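## Task

Right gripper pinches the headset's headband (cat ears count as headband; the thin side arms to the ear cups do not), commanded fully closed (-1), its fingers touching only the headband. Hold the headset still with its lowest point at least about a hand's length above the table and no part of it beyond the table edge. Only the cable, those right fingers and optionally the left arm may touch the headset; the cable's plug counts as a separate object and must not touch it. The left gripper holds the cable firmly between its finger pads, not at the tips or edges, at a point below where the cable exits the ear cup. The cable from the ear cup to that grip stays well off the table and touches only itself, the headset and the arms. Removing the left arm must not let any part of the headset drop more than slightly. The cable's free end must not hang below the table top, and if it ever goes well below the table top or well past the table edge, held or not, the task fails. Declare done only when all of this holds; apart from this hold, nothing may depend on the robot to stay in place.

## Robot and tools

Robot: two six-joint arms, left_arm and right_arm, each with a parallel two-finger gripper. The names are labels, not image sides. Shared scene frame: origin on the table top midway between the arms, +z up, +x out over the table, left_arm on the +y side. Positions are in metres, orientations as quaternions w,x,y,z. A gripper's fingers point along its own +z and close along its own y; the reported hand point sits between the pads about 1 cm short of the fingertips, and may be somewhat off, especially when the arm is stretched far.

Joint order, used in every row and every per-joint list: shoulder, elbow, waist, wrist pitch, wrist yaw, wrist roll. The elbow sign is flipped relative to the URDF in everything you send and read (URDF 1.2 shows as about -1.2). Stated URDF ranges in rad: waist -2.618 to 3.054, shoulder 0.000 to 3.142, elbow 0.000 to 3.142 (so -3.142 to 0 in your numbers), wrist pitch -1.571 to 1.571, wrist yaw -1.571 to 1.571, wrist roll -2.094 to 2.094. Real ends can differ by up to 0.036 rad.

A row is one flat list of 14 numbers, each in [-1, 1], covering both arms even if one is idle: left_arm's six joint values then its opening, then right_arm's six joint values then its opening. Joint values are scaled offsets, not poses: 1.0 equals 1.258 rad shoulder, 1.238 elbow, 1.202 waist, 2.073 wrist pitch, 2.022 wrist yaw and wrist roll. Opening is absolute: +1 fully open, -1 closed.

execute_actions(actions): actions is a list of actions; each action is a list of up to 15 rows, one per 1/30 s step, and the last row is repeated if fewer than 15 are given. Every row's joint offsets are measured from the angles at the start of that action (for a call's first action, the last reported angles), not from the previous row. An empty list just returns state and images. If a joint would be pushed more than 0.036 rad outward beyond its range, that action is refused for both arms; if the first action fails this or any action is malformed, the whole call does nothing. A joint asked past its true end stops there, and the result may print "joint sent to its limit" (its absence does not prove more room).

move(target, speed, blocking): target is one 14-number row in the same layout; its joint numbers are offsets from the Joint positions in the latest result showing them, not from the arm's position when the move begins. Finger openings are applied at once. All joints follow synchronized paths, so grippers curve. speed (rad/s, 0.01 to 2, default 0.5) caps the joint with the farthest to go; paths last 0.5 to 10 s. Moves ignore obstacles and the other arm. With blocking=false you get a result after 0.5 s; then use wait(0) or stop before sending anything else. The move line reports the ending (done, off_target, moving, held, fault), limits=held or limits=none, and each arm's joint farthest from target.

wait(seconds 0 to 10): lets time pass with commands held. stop(): brakes a running move; fingers continue. zoom_image(camera, region): camera is one of cam_head_left, cam_head_right, cam_high, cam_low (504x504), cam_left_wrist, cam_right_wrist (616x616, fisheye); region is [x0, y0, x1, y1] pixels from the top-left, at most 504 by 504. finished_scene(scene): ends the current scene (give its number) once the goal holds; irreversible. Answering without a tool call also ends things.

Motion limits: each step, a joint's target may lead its measured angle by at most 0.202 rad waist, 0.258 shoulder, 0.238 elbow, 0.573 wrist pitch, 0.522 wrist yaw and roll, and targets are shrunk if they would move a gripper more than 70 mm from where it is. Large changes therefore take several actions; unfinished motion may need resending. Zero offsets can let an arm droop; to hold, command it back to its wanted angles, increasing the aim if it keeps falling short.

Result lines: the state line per arm (position, quaternion); Joint positions and Joint velocities (six joints in rad and rad/s plus finger gap in m, 0.094 fully open); Joint targets (current drive angles); grip_measured (opening on the command scale, each gripper up to about 1 mm off). "joint command not followed" means a clearance check altered targets. FAULT lines mean an arm stopped; MOTOR HOT warns from 75 °C, 90 °C stops the arm for 10 s, 100 °C makes it go limp and drop. Avoid long heavy holds while deliberating.

Gripping: to hold something, command an opening about 0.03 below grip_measured (less for a lighter hold); pads manage roughly 50 to 62 N, less on thin parts. For the headband the task requires commanding -1.

Avoid: dropping the headset, letting the cable end fall off or dangle, knocking anything off the table, arms colliding or shoving each other, fast impacts and hard presses. Brief external tugs on held items may occur, so grip securely.

Each tool is called after "Request:" as name([rows], argument=value, ...), one row to a line, values as JSON.

## Session

Request:
execute_actions(actions=[])

Scene clock: 0.00 s.
left_arm: end_effector_position=(+0.5554, +0.4082, +0.2959) grip_measured=+1.000 end_effector_quat_wxyz=(+0.655, -0.475, +0.531, -0.251) | right_arm: end_effector_position=(+0.5041, -0.0871, +0.3810) grip_measured=+1.000 end_effector_quat_wxyz=(+0.299, +0.214, +0.725, +0.583)
Joint names: [shoulder, elbow, waist, wrist pitch, wrist yaw, wrist roll]
Joint positions: left_arm=[ 1.85  -1.318 -0.005  0.515 -0.267 -1.101  0.094] | right_arm=[ 1.589 -1.492  0.311 -0.077 -0.614  1.284  0.094]
Joint velocities: left_arm=[-0.002  0.012 -0.002  0.022  0.022  0.051  0.   ] | right_arm=[-0.002 -0.002 -0.007 -0.022 -0.022  0.037  0.   ]
Joint targets: left_arm=[1.838 -1.330 -0.005 0.522 -0.267 -1.092] | right_arm=[1.575 -1.506 0.311 -0.064 -0.615 1.277]

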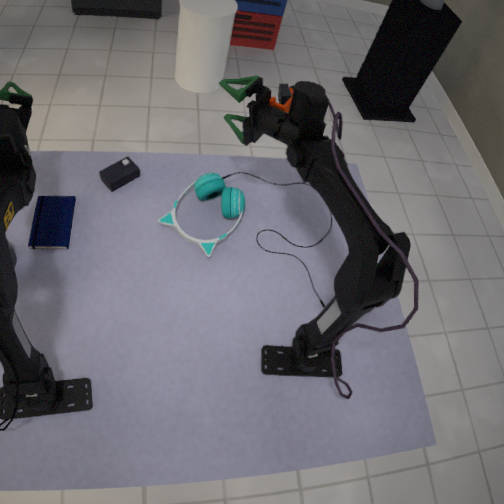

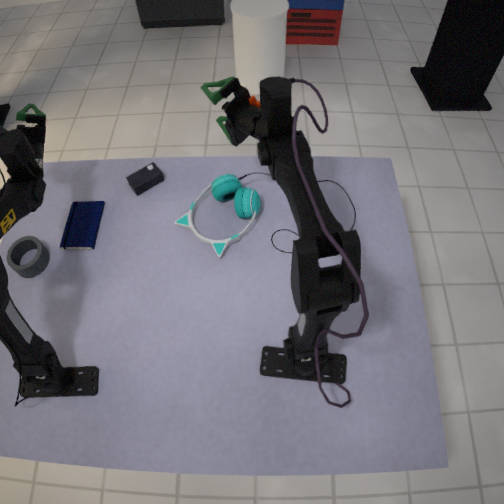

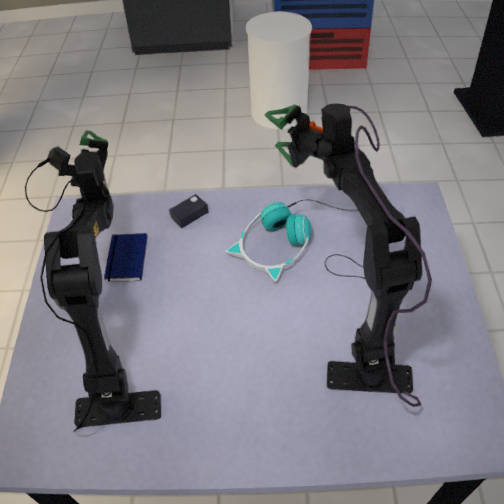

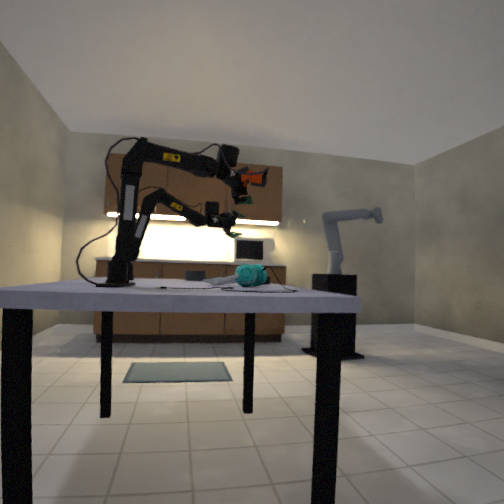

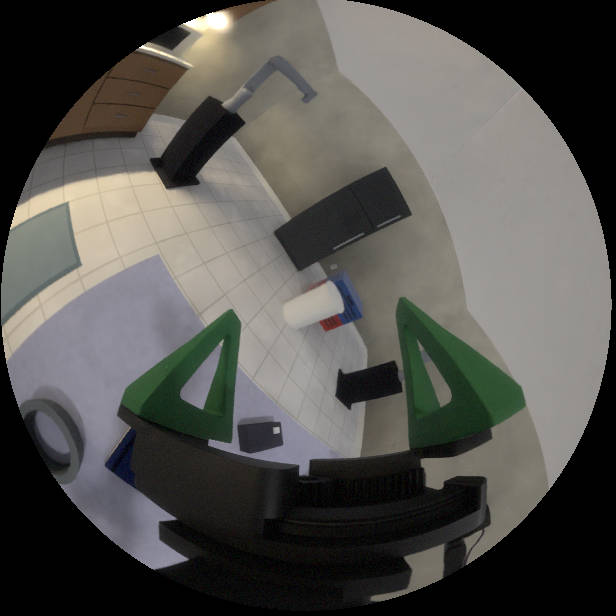

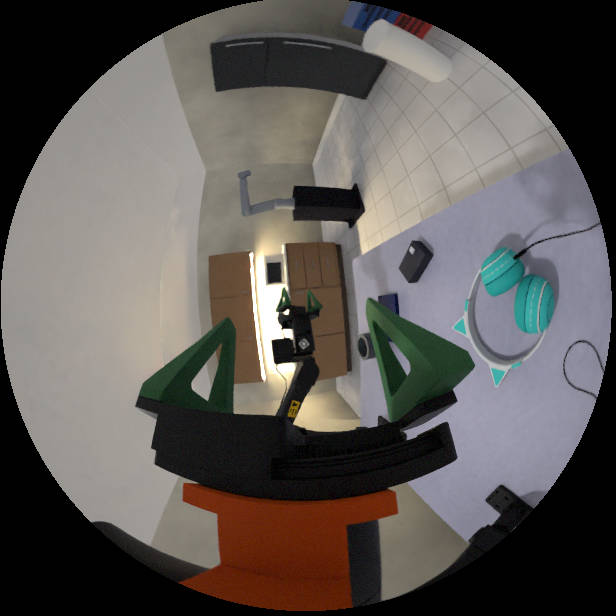

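Request:
move(target=[0,0,0,0,0,0,1,0.486,-0.33,0.31,-0.575,0.304,-0.635,1], speed=1)

Scene clock: 11.33 s.
left_arm: end_effector_position=(+0.5554, +0.4082, +0.2959) grip_measured=+1.000 end_effector_quat_wxyz=(+0.655, -0.476, +0.531, -0.251) | right_arm: end_effector_position=(+0.4004, -0.0546, +0.0579) grip_measured=+1.000 end_effector_quat_wxyz=(-0.015, -0.273, +0.962, +0.001)
Joint names: [shoulder, elbow, waist, wrist pitch, wrist yaw, wrist roll]
Joint positions: left_arm=[ 1.85  -1.318 -0.005  0.515 -0.267 -1.102  0.094] | right_arm=[ 2.209 -1.872  0.682 -1.262 -0.01   0.007  0.094]
Joint velocities: left_arm=[ 0.007 -0.012  0.007 -0.066  0.022  0.081  0.   ] | right_arm=[ 0.007  0.007 -0.007 -0.095 -0.051 -0.051  0.   ]
Joint targets: left_arm=[1.850 -1.318 -0.005 0.515 -0.267 -1.101] | right_arm=[2.201 -1.900 0.684 -1.269 0.000 -0.000]
move: off_target (right_arm); limits=none; left_arm: farthest joint: the wrist roll, 0.001 radians from its target (0.000 radians at the start); right_arm: farthest joint: the elbow, 0.029 radians from its target (0.409 radians at the start)

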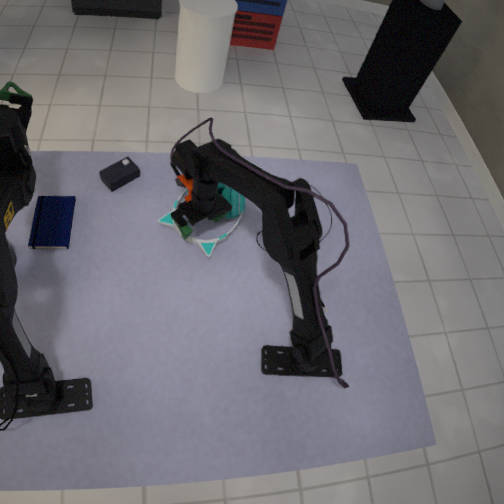

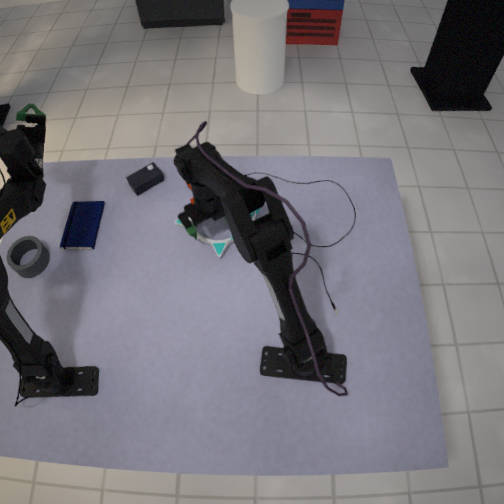

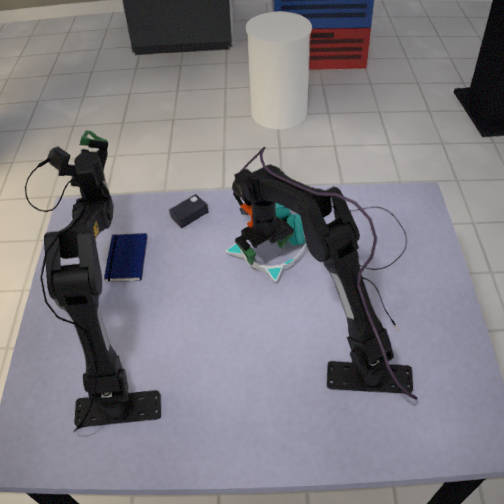

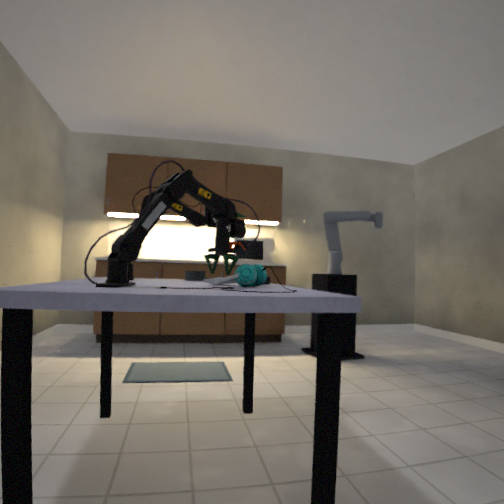

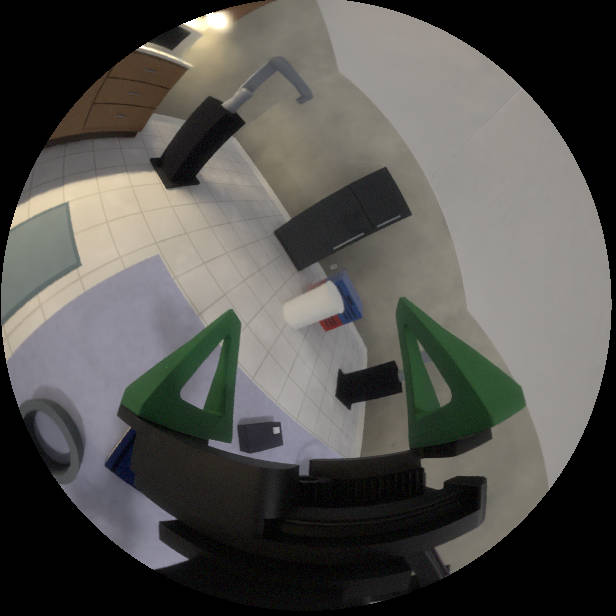

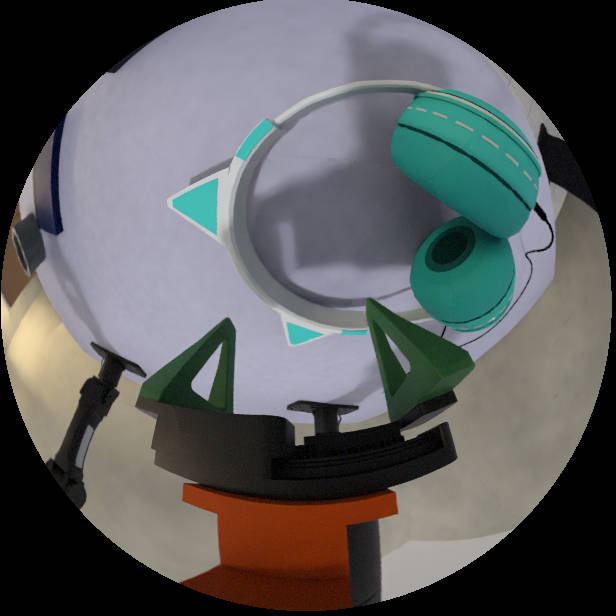

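Request:
move(target=[0,0,0,0,0,0,1,0,-0.02,0.1,0,0,0,1])

Scene clock: 14.80 s.
left_arm: end_effector_position=(+0.5554, +0.4082, +0.2959) grip_measured=+1.000 end_effector_quat_wxyz=(+0.655, -0.476, +0.531, -0.252) | right_arm: end_effector_position=(+0.3697, -0.0123, +0.0579) grip_measured=+1.000 end_effector_quat_wxyz=(-0.015, -0.332, +0.943, -0.000)
Joint names: [shoulder, elbow, waist, wrist pitch, wrist yaw, wrist roll]
Joint positions: left_arm=[ 1.85  -1.318 -0.005  0.515 -0.267 -1.102  0.094] | right_arm=[ 2.209 -1.872  0.806 -1.262 -0.01   0.006  0.094]
Joint velocities: left_arm=[-0.002  0.002 -0.007 -0.051 -0.051  0.037  0.   ] | right_arm=[ 0.007  0.002  0.002 -0.037  0.007  0.022  0.   ]
Joint targets: left_arm=[1.850 -1.318 -0.005 0.515 -0.267 -1.101] | right_arm=[2.209 -1.897 0.802 -1.262 -0.010 0.007]
move: off_target (right_arm); limits=none; left_arm: farthest joint: the waist, 0.000 radians from its target (0.000 radians at the start); right_arm: farthest joint: the elbow, 0.025 radians from its target (0.025 radians at the start)

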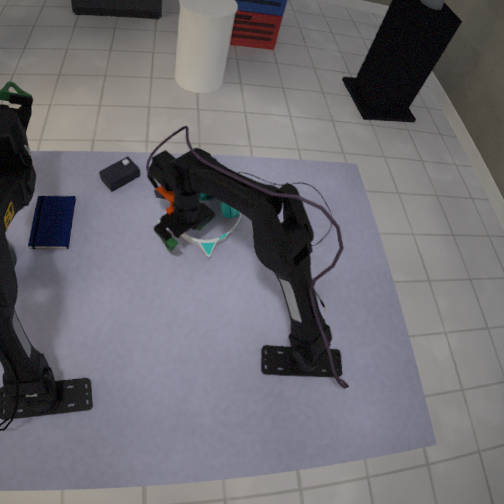

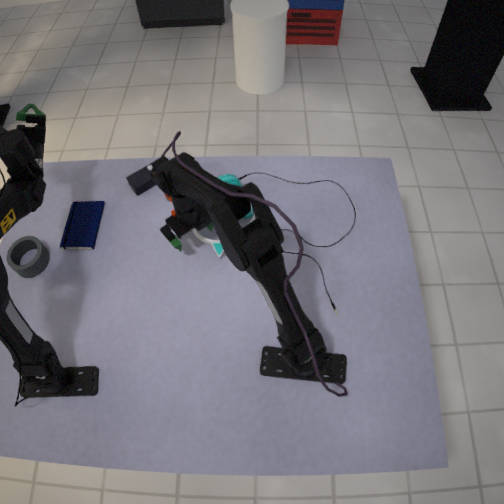

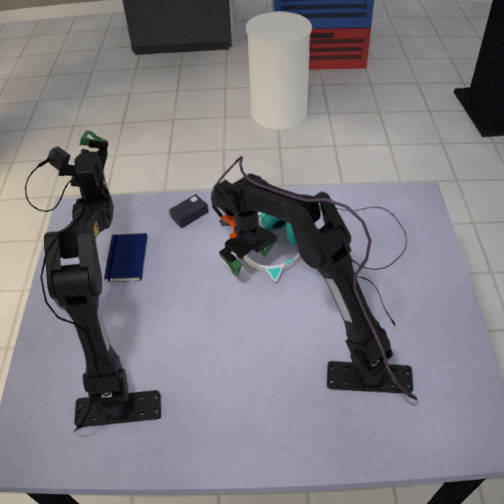

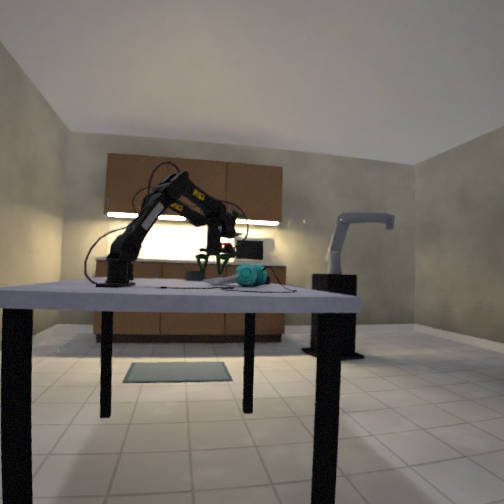

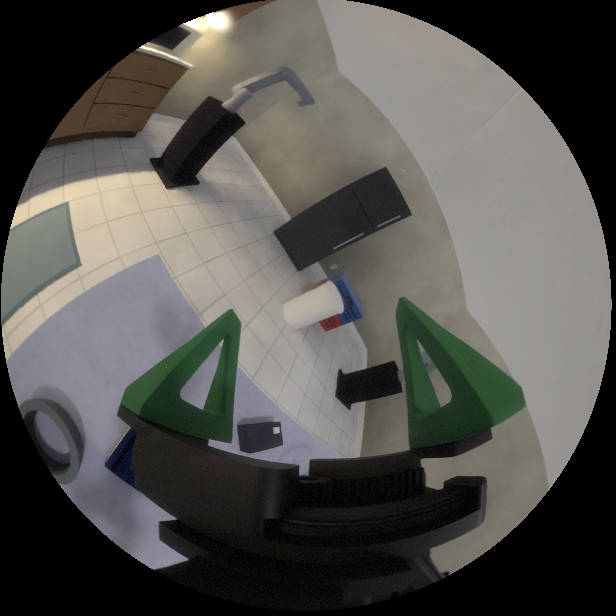

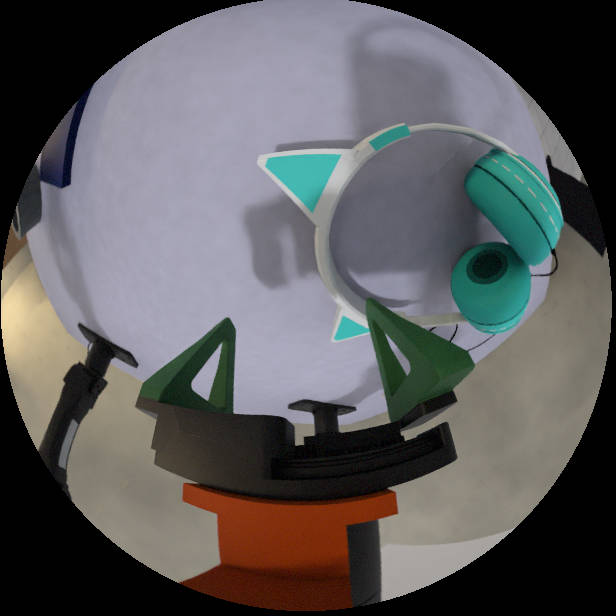

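Request:
move(target=[0,0,0,0,0,0,0,0.05,-0.02,-0.03,0.03,0,0,0.6], speed=0.2)

Scene clock: 19.77 s.
left_arm: end_effector_position=(+0.5554, +0.4082, +0.2959) grip_measured=+0.003 end_effector_quat_wxyz=(+0.655, -0.476, +0.531, -0.252) | right_arm: end_effector_position=(+0.3831, -0.0180, +0.0301) grip_measured=+0.602 end_effector_quat_wxyz=(-0.024, -0.318, +0.948, -0.003)
Joint names: [shoulder, elbow, waist, wrist pitch, wrist yaw, wrist roll]
Joint positions: left_arm=[ 1.85  -1.318 -0.005  0.515 -0.267 -1.102  0.047] | right_arm=[ 2.276 -1.872  0.776 -1.214 -0.01   0.006  0.075]
Joint velocities: left_arm=[ 0.007  0.012 -0.022 -0.007 -0.066  0.051 -0.   ] | right_arm=[ 0.002  0.007  0.002  0.007 -0.022 -0.037  0.001]
Joint targets: left_arm=[1.850 -1.318 -0.005 0.515 -0.267 -1.102] | right_arm=[2.272 -1.897 0.770 -1.200 -0.010 0.006]
move: off_target (right_arm); limits=none; left_arm: farthest joint: the waist, 0.000 radians from its target (0.000 radians at the start); right_arm: farthest joint: the elbow, 0.025 radians from its target (0.025 radians at the start)

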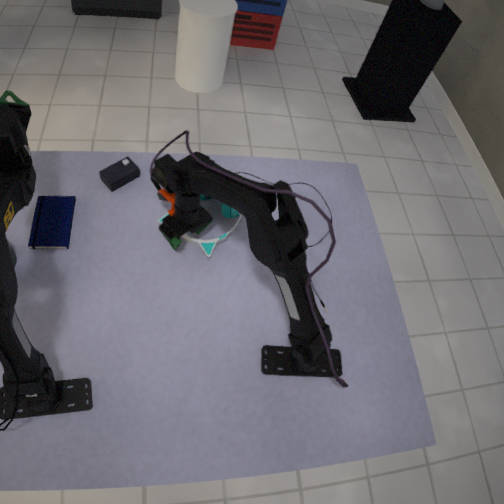

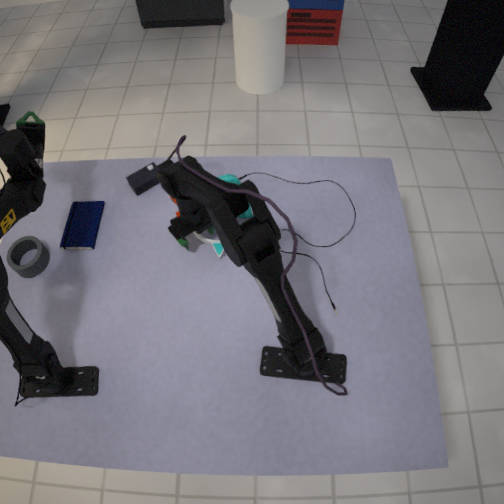

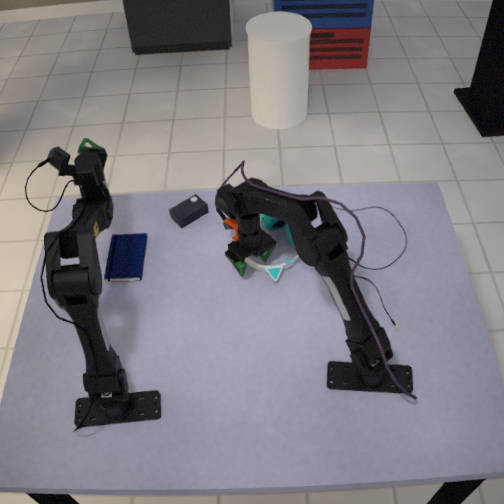

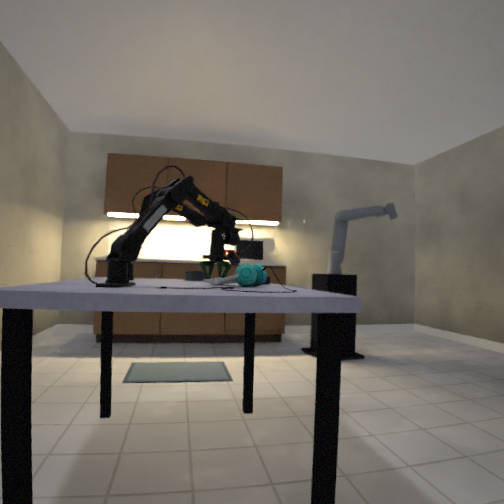

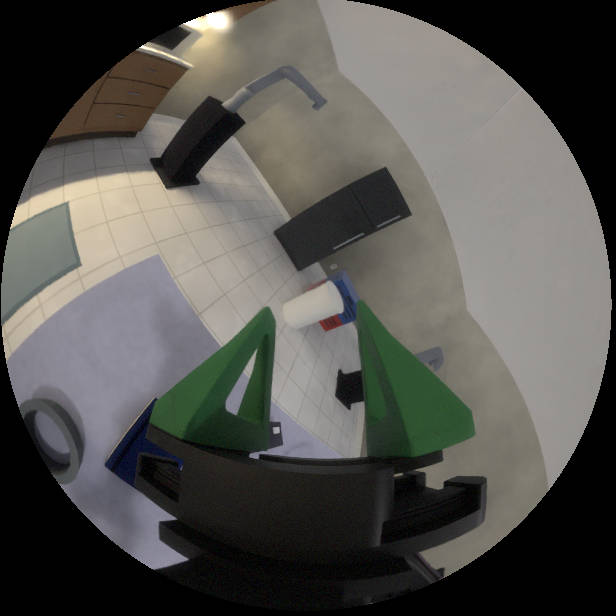

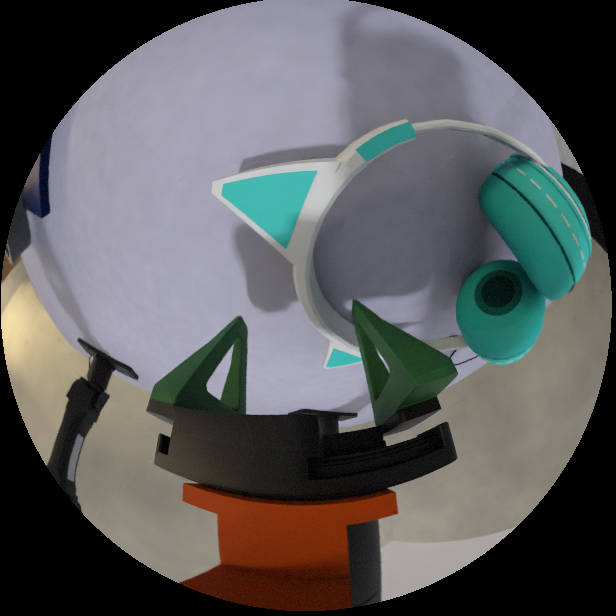

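Good; down 1.6 cm and slightly out, then close.

Request:
move(target=[0,0,0,0,0,0,0,0.028,-0.02,-0.01,0.03,0,0,0.6], speed=0.1)

Request:
move(target=[0,0,0,0,0,0,0,0,-0.02,0,0,0,0,-1])

Request:
move(target=[0,0,0,0,0,0,0,-0.15,-0.02,0,-0.09,0,0,-1], speed=0.15)

Scene clock: 24.07 s.
left_arm: end_effector_position=(+0.5554, +0.4082, +0.2959) grip_measured=+0.002 end_effector_quat_wxyz=(+0.655, -0.476, +0.530, -0.252) | right_arm: end_effector_position=(+0.3895, -0.0131, +0.0152) grip_measured=+0.602 end_effector_quat_wxyz=(-0.019, -0.318, +0.948, -0.001)
Joint names: [shoulder, elbow, waist, wrist pitch, wrist yaw, wrist roll]
Joint positions: left_arm=[ 1.85  -1.318 -0.005  0.515 -0.267 -1.103  0.047] | right_arm=[ 2.312 -1.872  0.776 -1.168 -0.01   0.006  0.075]
Joint velocities: left_arm=[-0.017  0.002 -0.002 -0.051 -0.051  0.007 -0.   ] | right_arm=[-0.007  0.007 -0.007 -0.022 -0.066 -0.037 -0.001]
Joint targets: left_arm=[1.850 -1.318 -0.005 0.515 -0.267 -1.102] | right_arm=[2.312 -1.897 0.764 -1.152 -0.010 0.006]
move: off_target (right_arm); limits=none; left_arm: farthest joint: the wrist roll, 0.001 radians from its target (0.000 radians at the start); right_arm: farthest joint: the elbow, 0.025 radians from its target (0.025 radians at the start)

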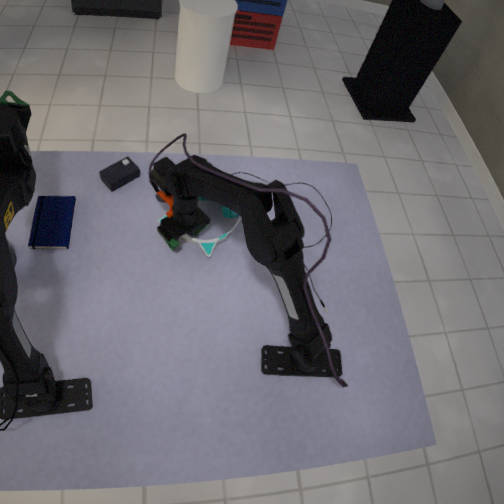

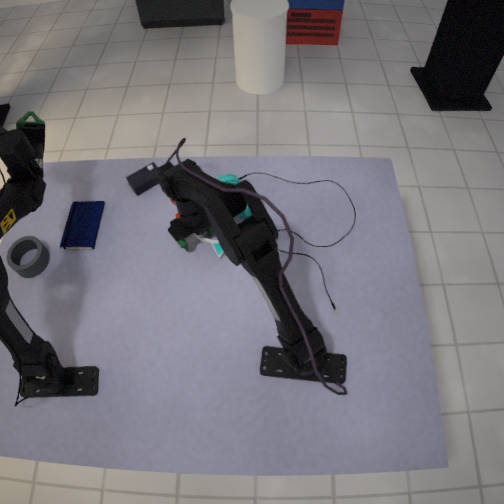

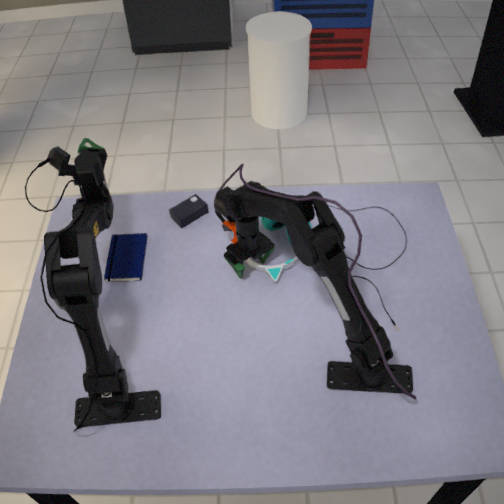

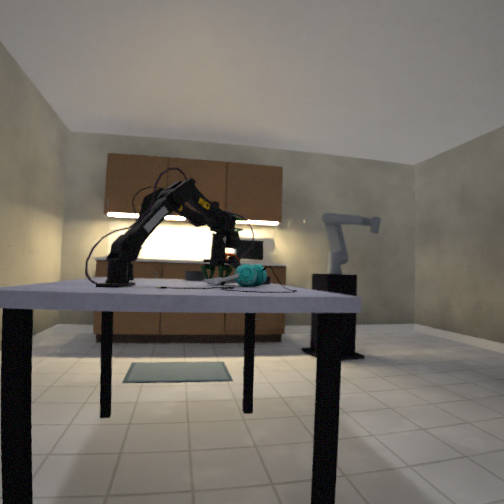

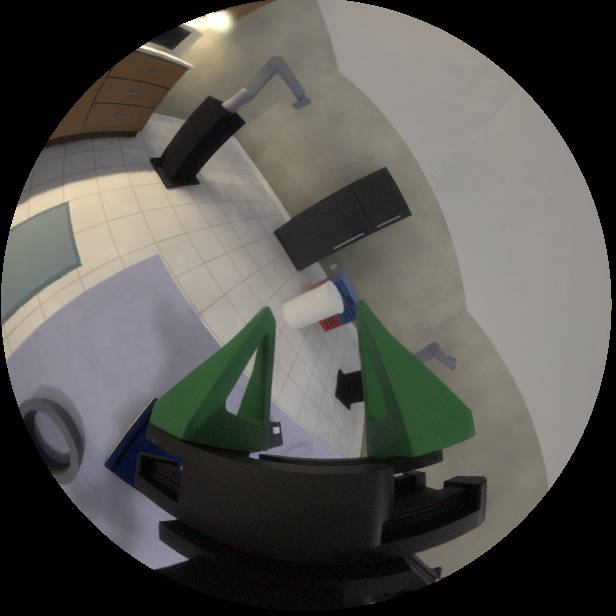

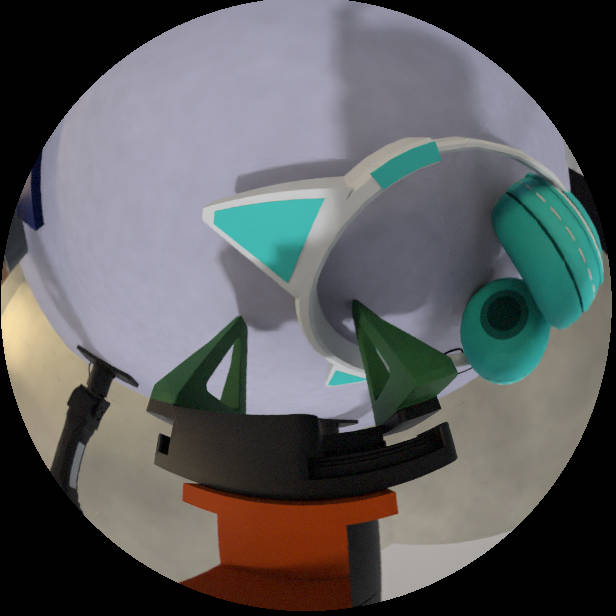

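Scene clock: 24.77 s.
left_arm: end_effector_position=(+0.5554, +0.4082, +0.2959) grip_measured=+0.002 end_effector_quat_wxyz=(+0.655, -0.476, +0.530, -0.252) | right_arm: end_effector_position=(+0.3947, -0.0161, +0.0171) grip_measured=-0.804 end_effector_quat_wxyz=(-0.009, -0.321, +0.947, -0.018)
Joint names: [shoulder, elbow, waist, wrist pitch, wrist yaw, wrist roll]
Joint positions: left_arm=[ 1.85  -1.318 -0.005  0.515 -0.267 -1.103  0.047] | right_arm=[ 2.311 -1.878  0.779 -1.167  0.028  0.002  0.009]
Joint velocities: left_arm=[-0.002 -0.002  0.007 -0.051  0.007 -0.007  0.001] | right_arm=[-0.012 -0.012 -0.012 -0.037  0.022  0.022  0.001]
Joint targets: left_arm=[1.850 -1.318 -0.005 0.515 -0.267 -1.103] | right_arm=[2.312 -1.897 0.776 -1.168 -0.010 0.006]
move: off_target (right_arm); limits=none; left_arm: farthest joint: the waist, 0.000 radians from its target (0.000 radians at the start); right_arm: farthest joint: the wrist yaw, 0.038 radians from its target (0.000 radians at the start)

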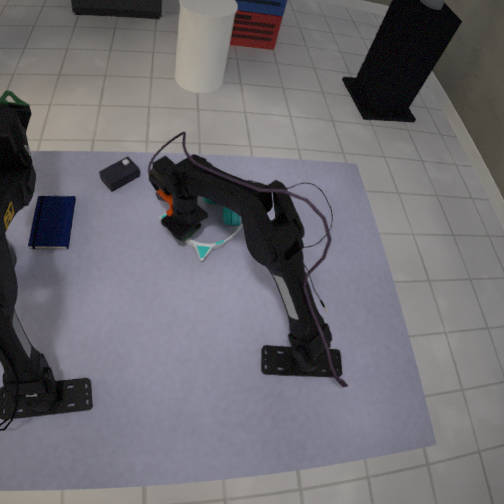

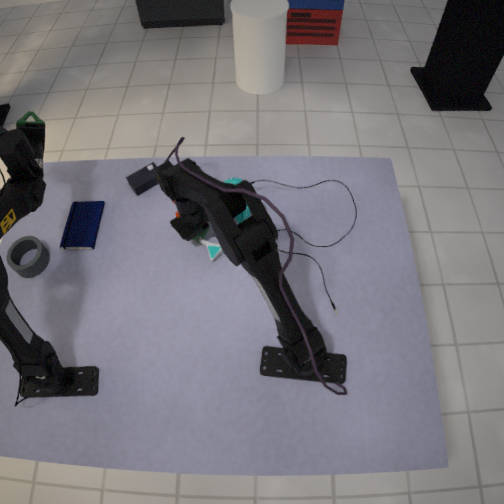

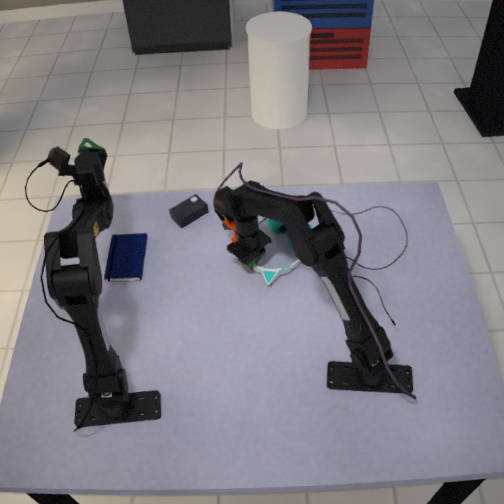

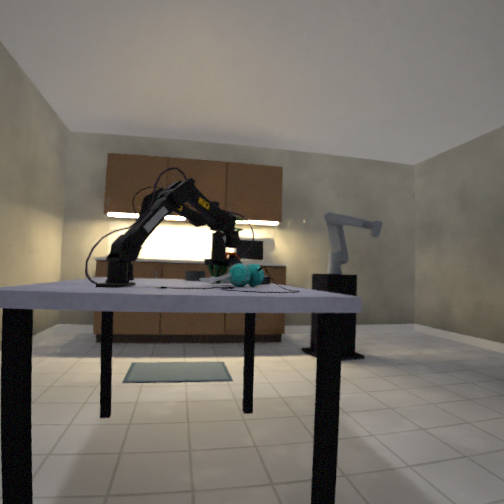

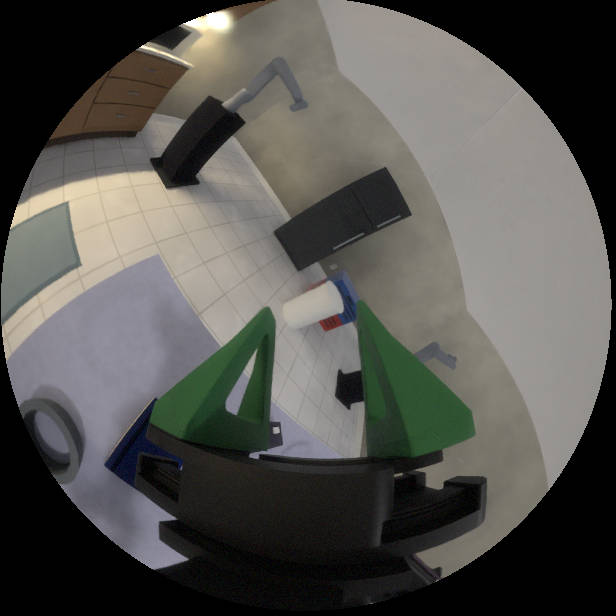

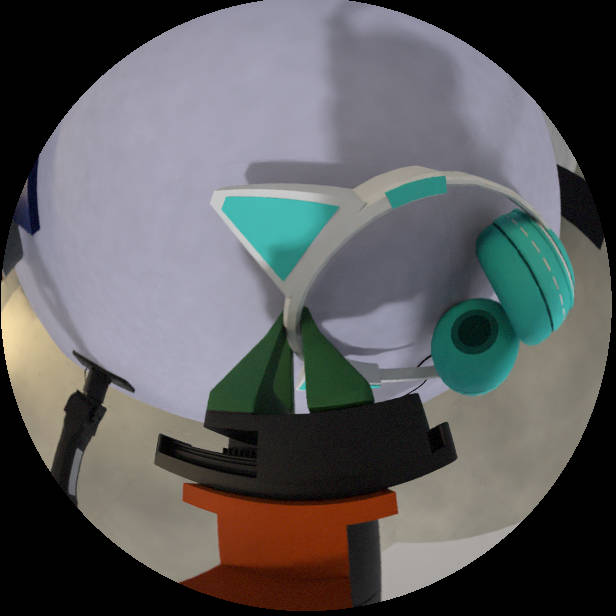

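Scene clock: 26.53 s.
left_arm: end_effector_position=(+0.5554, +0.4082, +0.2959) grip_measured=+0.002 end_effector_quat_wxyz=(+0.655, -0.476, +0.530, -0.252) | right_arm: end_effector_position=(+0.3648, -0.0318, +0.0776) grip_measured=-0.823 end_effector_quat_wxyz=(-0.028, -0.324, +0.945, -0.009)
Joint names: [shoulder, elbow, waist, wrist pitch, wrist yaw, wrist roll]
Joint positions: left_arm=[ 1.85  -1.318 -0.005  0.515 -0.267 -1.104  0.047] | right_arm=[ 2.165 -1.878  0.78  -1.343 -0.001 -0.004  0.008]
Joint velocities: left_arm=[ 0.002 -0.002 -0.002  0.007 -0.051 -0.022  0.   ] | right_arm=[ 0.007  0.017 -0.007  0.051  0.095 -0.007 -0.001]
Joint targets: left_arm=[1.850 -1.318 -0.005 0.515 -0.267 -1.103] | right_arm=[2.122 -1.903 0.779 -1.354 0.028 0.001]
move: off_target (right_arm); limits=none; left_arm: farthest joint: the wrist roll, 0.001 radians from its target (0.000 radians at the start); right_arm: farthest joint: the shoulder, 0.043 radians from its target (0.188 radians at the start)

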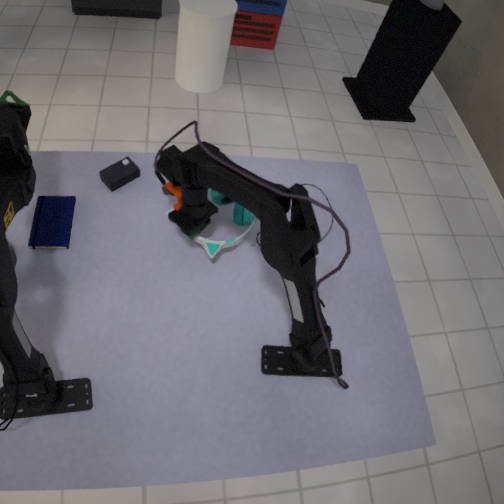

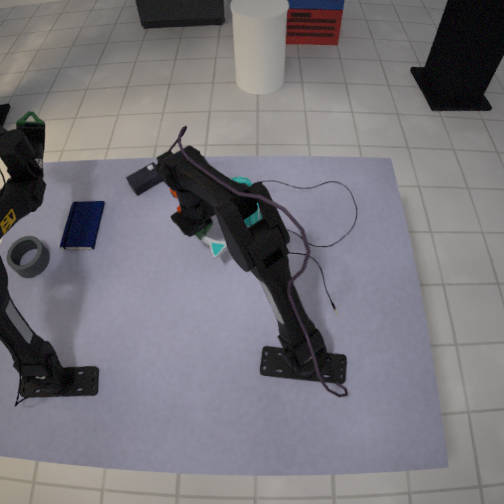

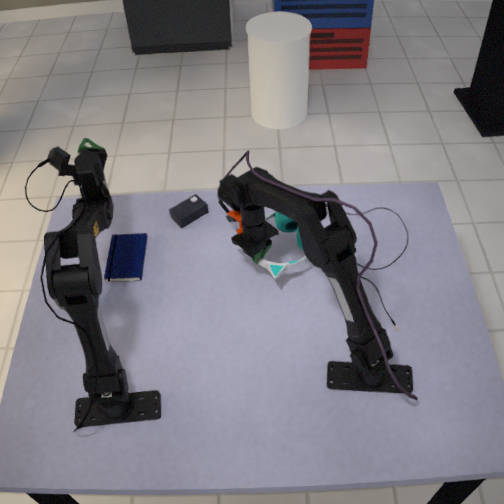

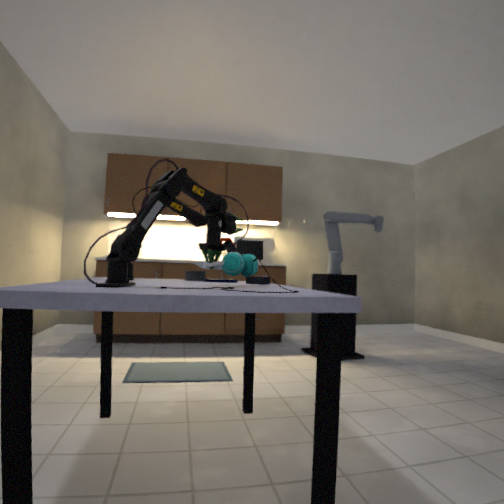

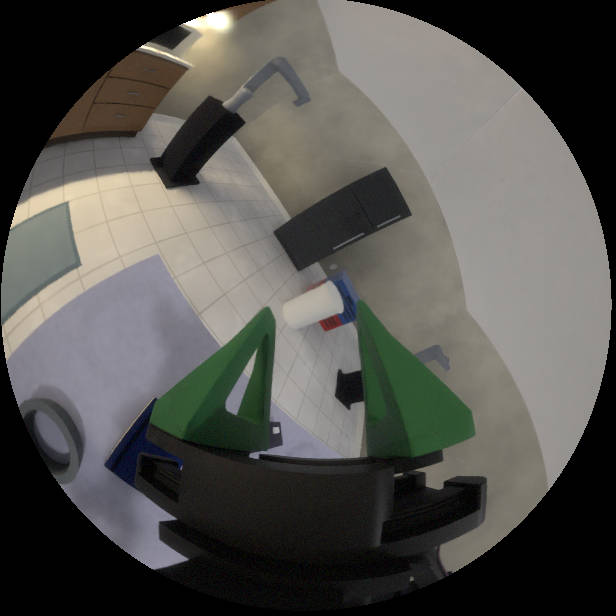

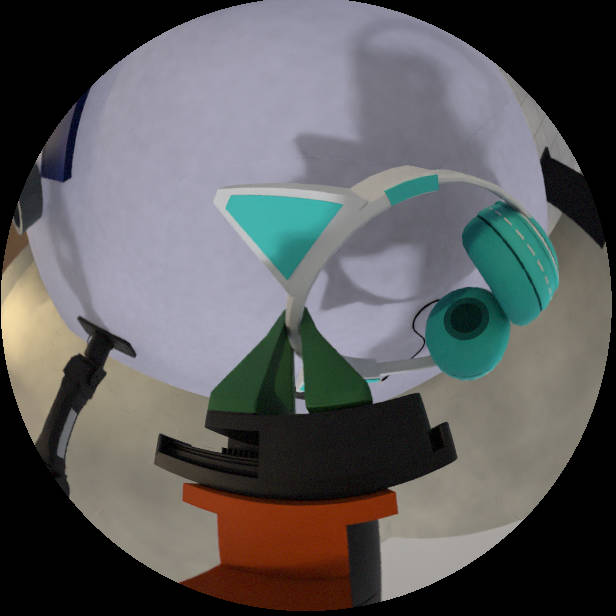

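Request:
move(target=[0,0,0,0,0,0,0,-0.36,-0.05,0,-0.1,0,-0.7,-1], speed=0.4)

Scene clock: 34.83 s.
left_arm: end_effector_position=(+0.5554, +0.4082, +0.2959) grip_measured=+0.002 end_effector_quat_wxyz=(+0.655, -0.476, +0.530, -0.252) | right_arm: end_effector_position=(+0.3092, -0.0733, +0.2269) grip_measured=-0.824 end_effector_quat_wxyz=(-0.066, +0.858, -0.509, +0.022)
Joint names: [shoulder, elbow, waist, wrist pitch, wrist yaw, wrist roll]
Joint positions: left_arm=[ 1.85  -1.318 -0.005  0.515 -0.267 -1.104  0.047] | right_arm=[ 1.753 -1.897  0.78  -1.577 -0.008 -1.412  0.008]
Joint velocities: left_arm=[-0.012  0.002 -0.007 -0.051  0.007 -0.051 -0.   ] | right_arm=[-0.002  0.017  0.002  0.037  0.037 -0.051 -0.002]
Joint targets: left_arm=[1.850 -1.318 -0.005 0.515 -0.267 -1.104] | right_arm=[1.712 -1.940 0.780 -1.550 -0.001 -1.419]
move: off_target (right_arm); limits=none; left_arm: farthest joint: the waist, 0.000 radians from its target (0.000 radians at the start); right_arm: farthest joint: the elbow, 0.043 radians from its target (0.062 radians at the start)

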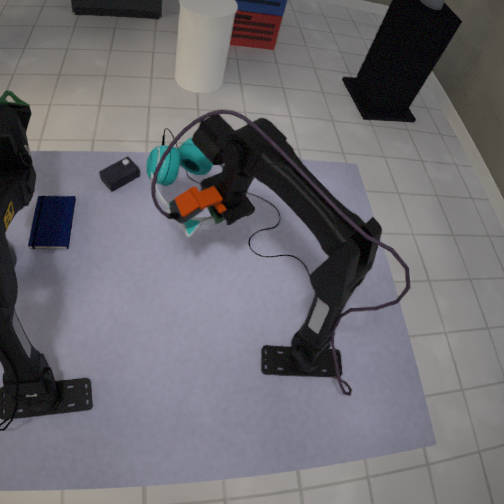

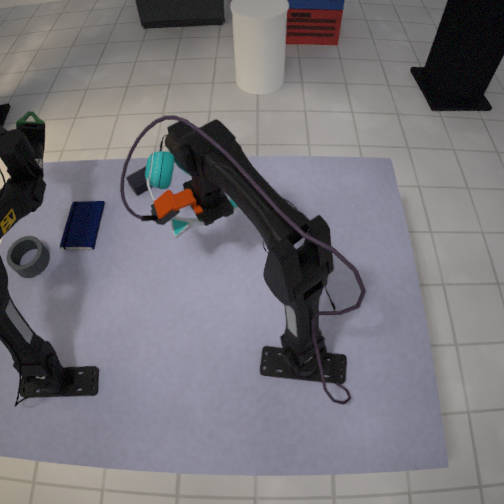

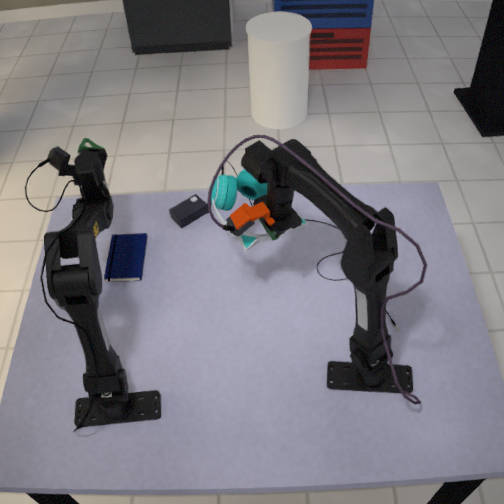

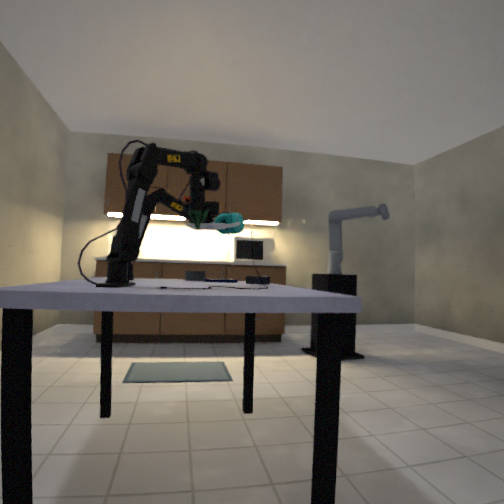

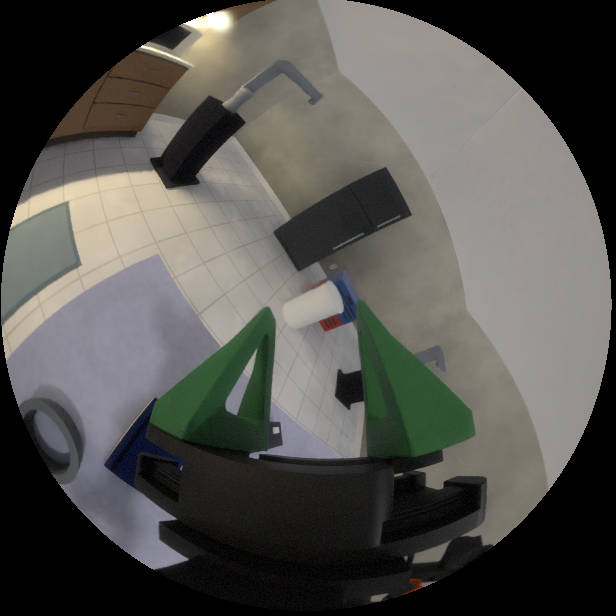

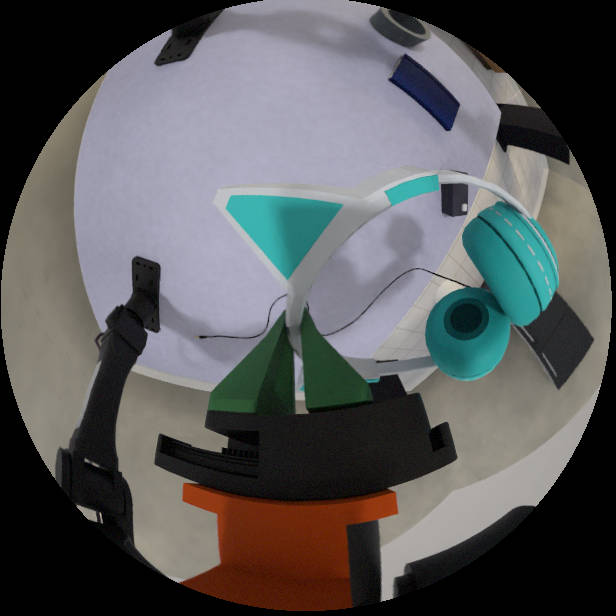

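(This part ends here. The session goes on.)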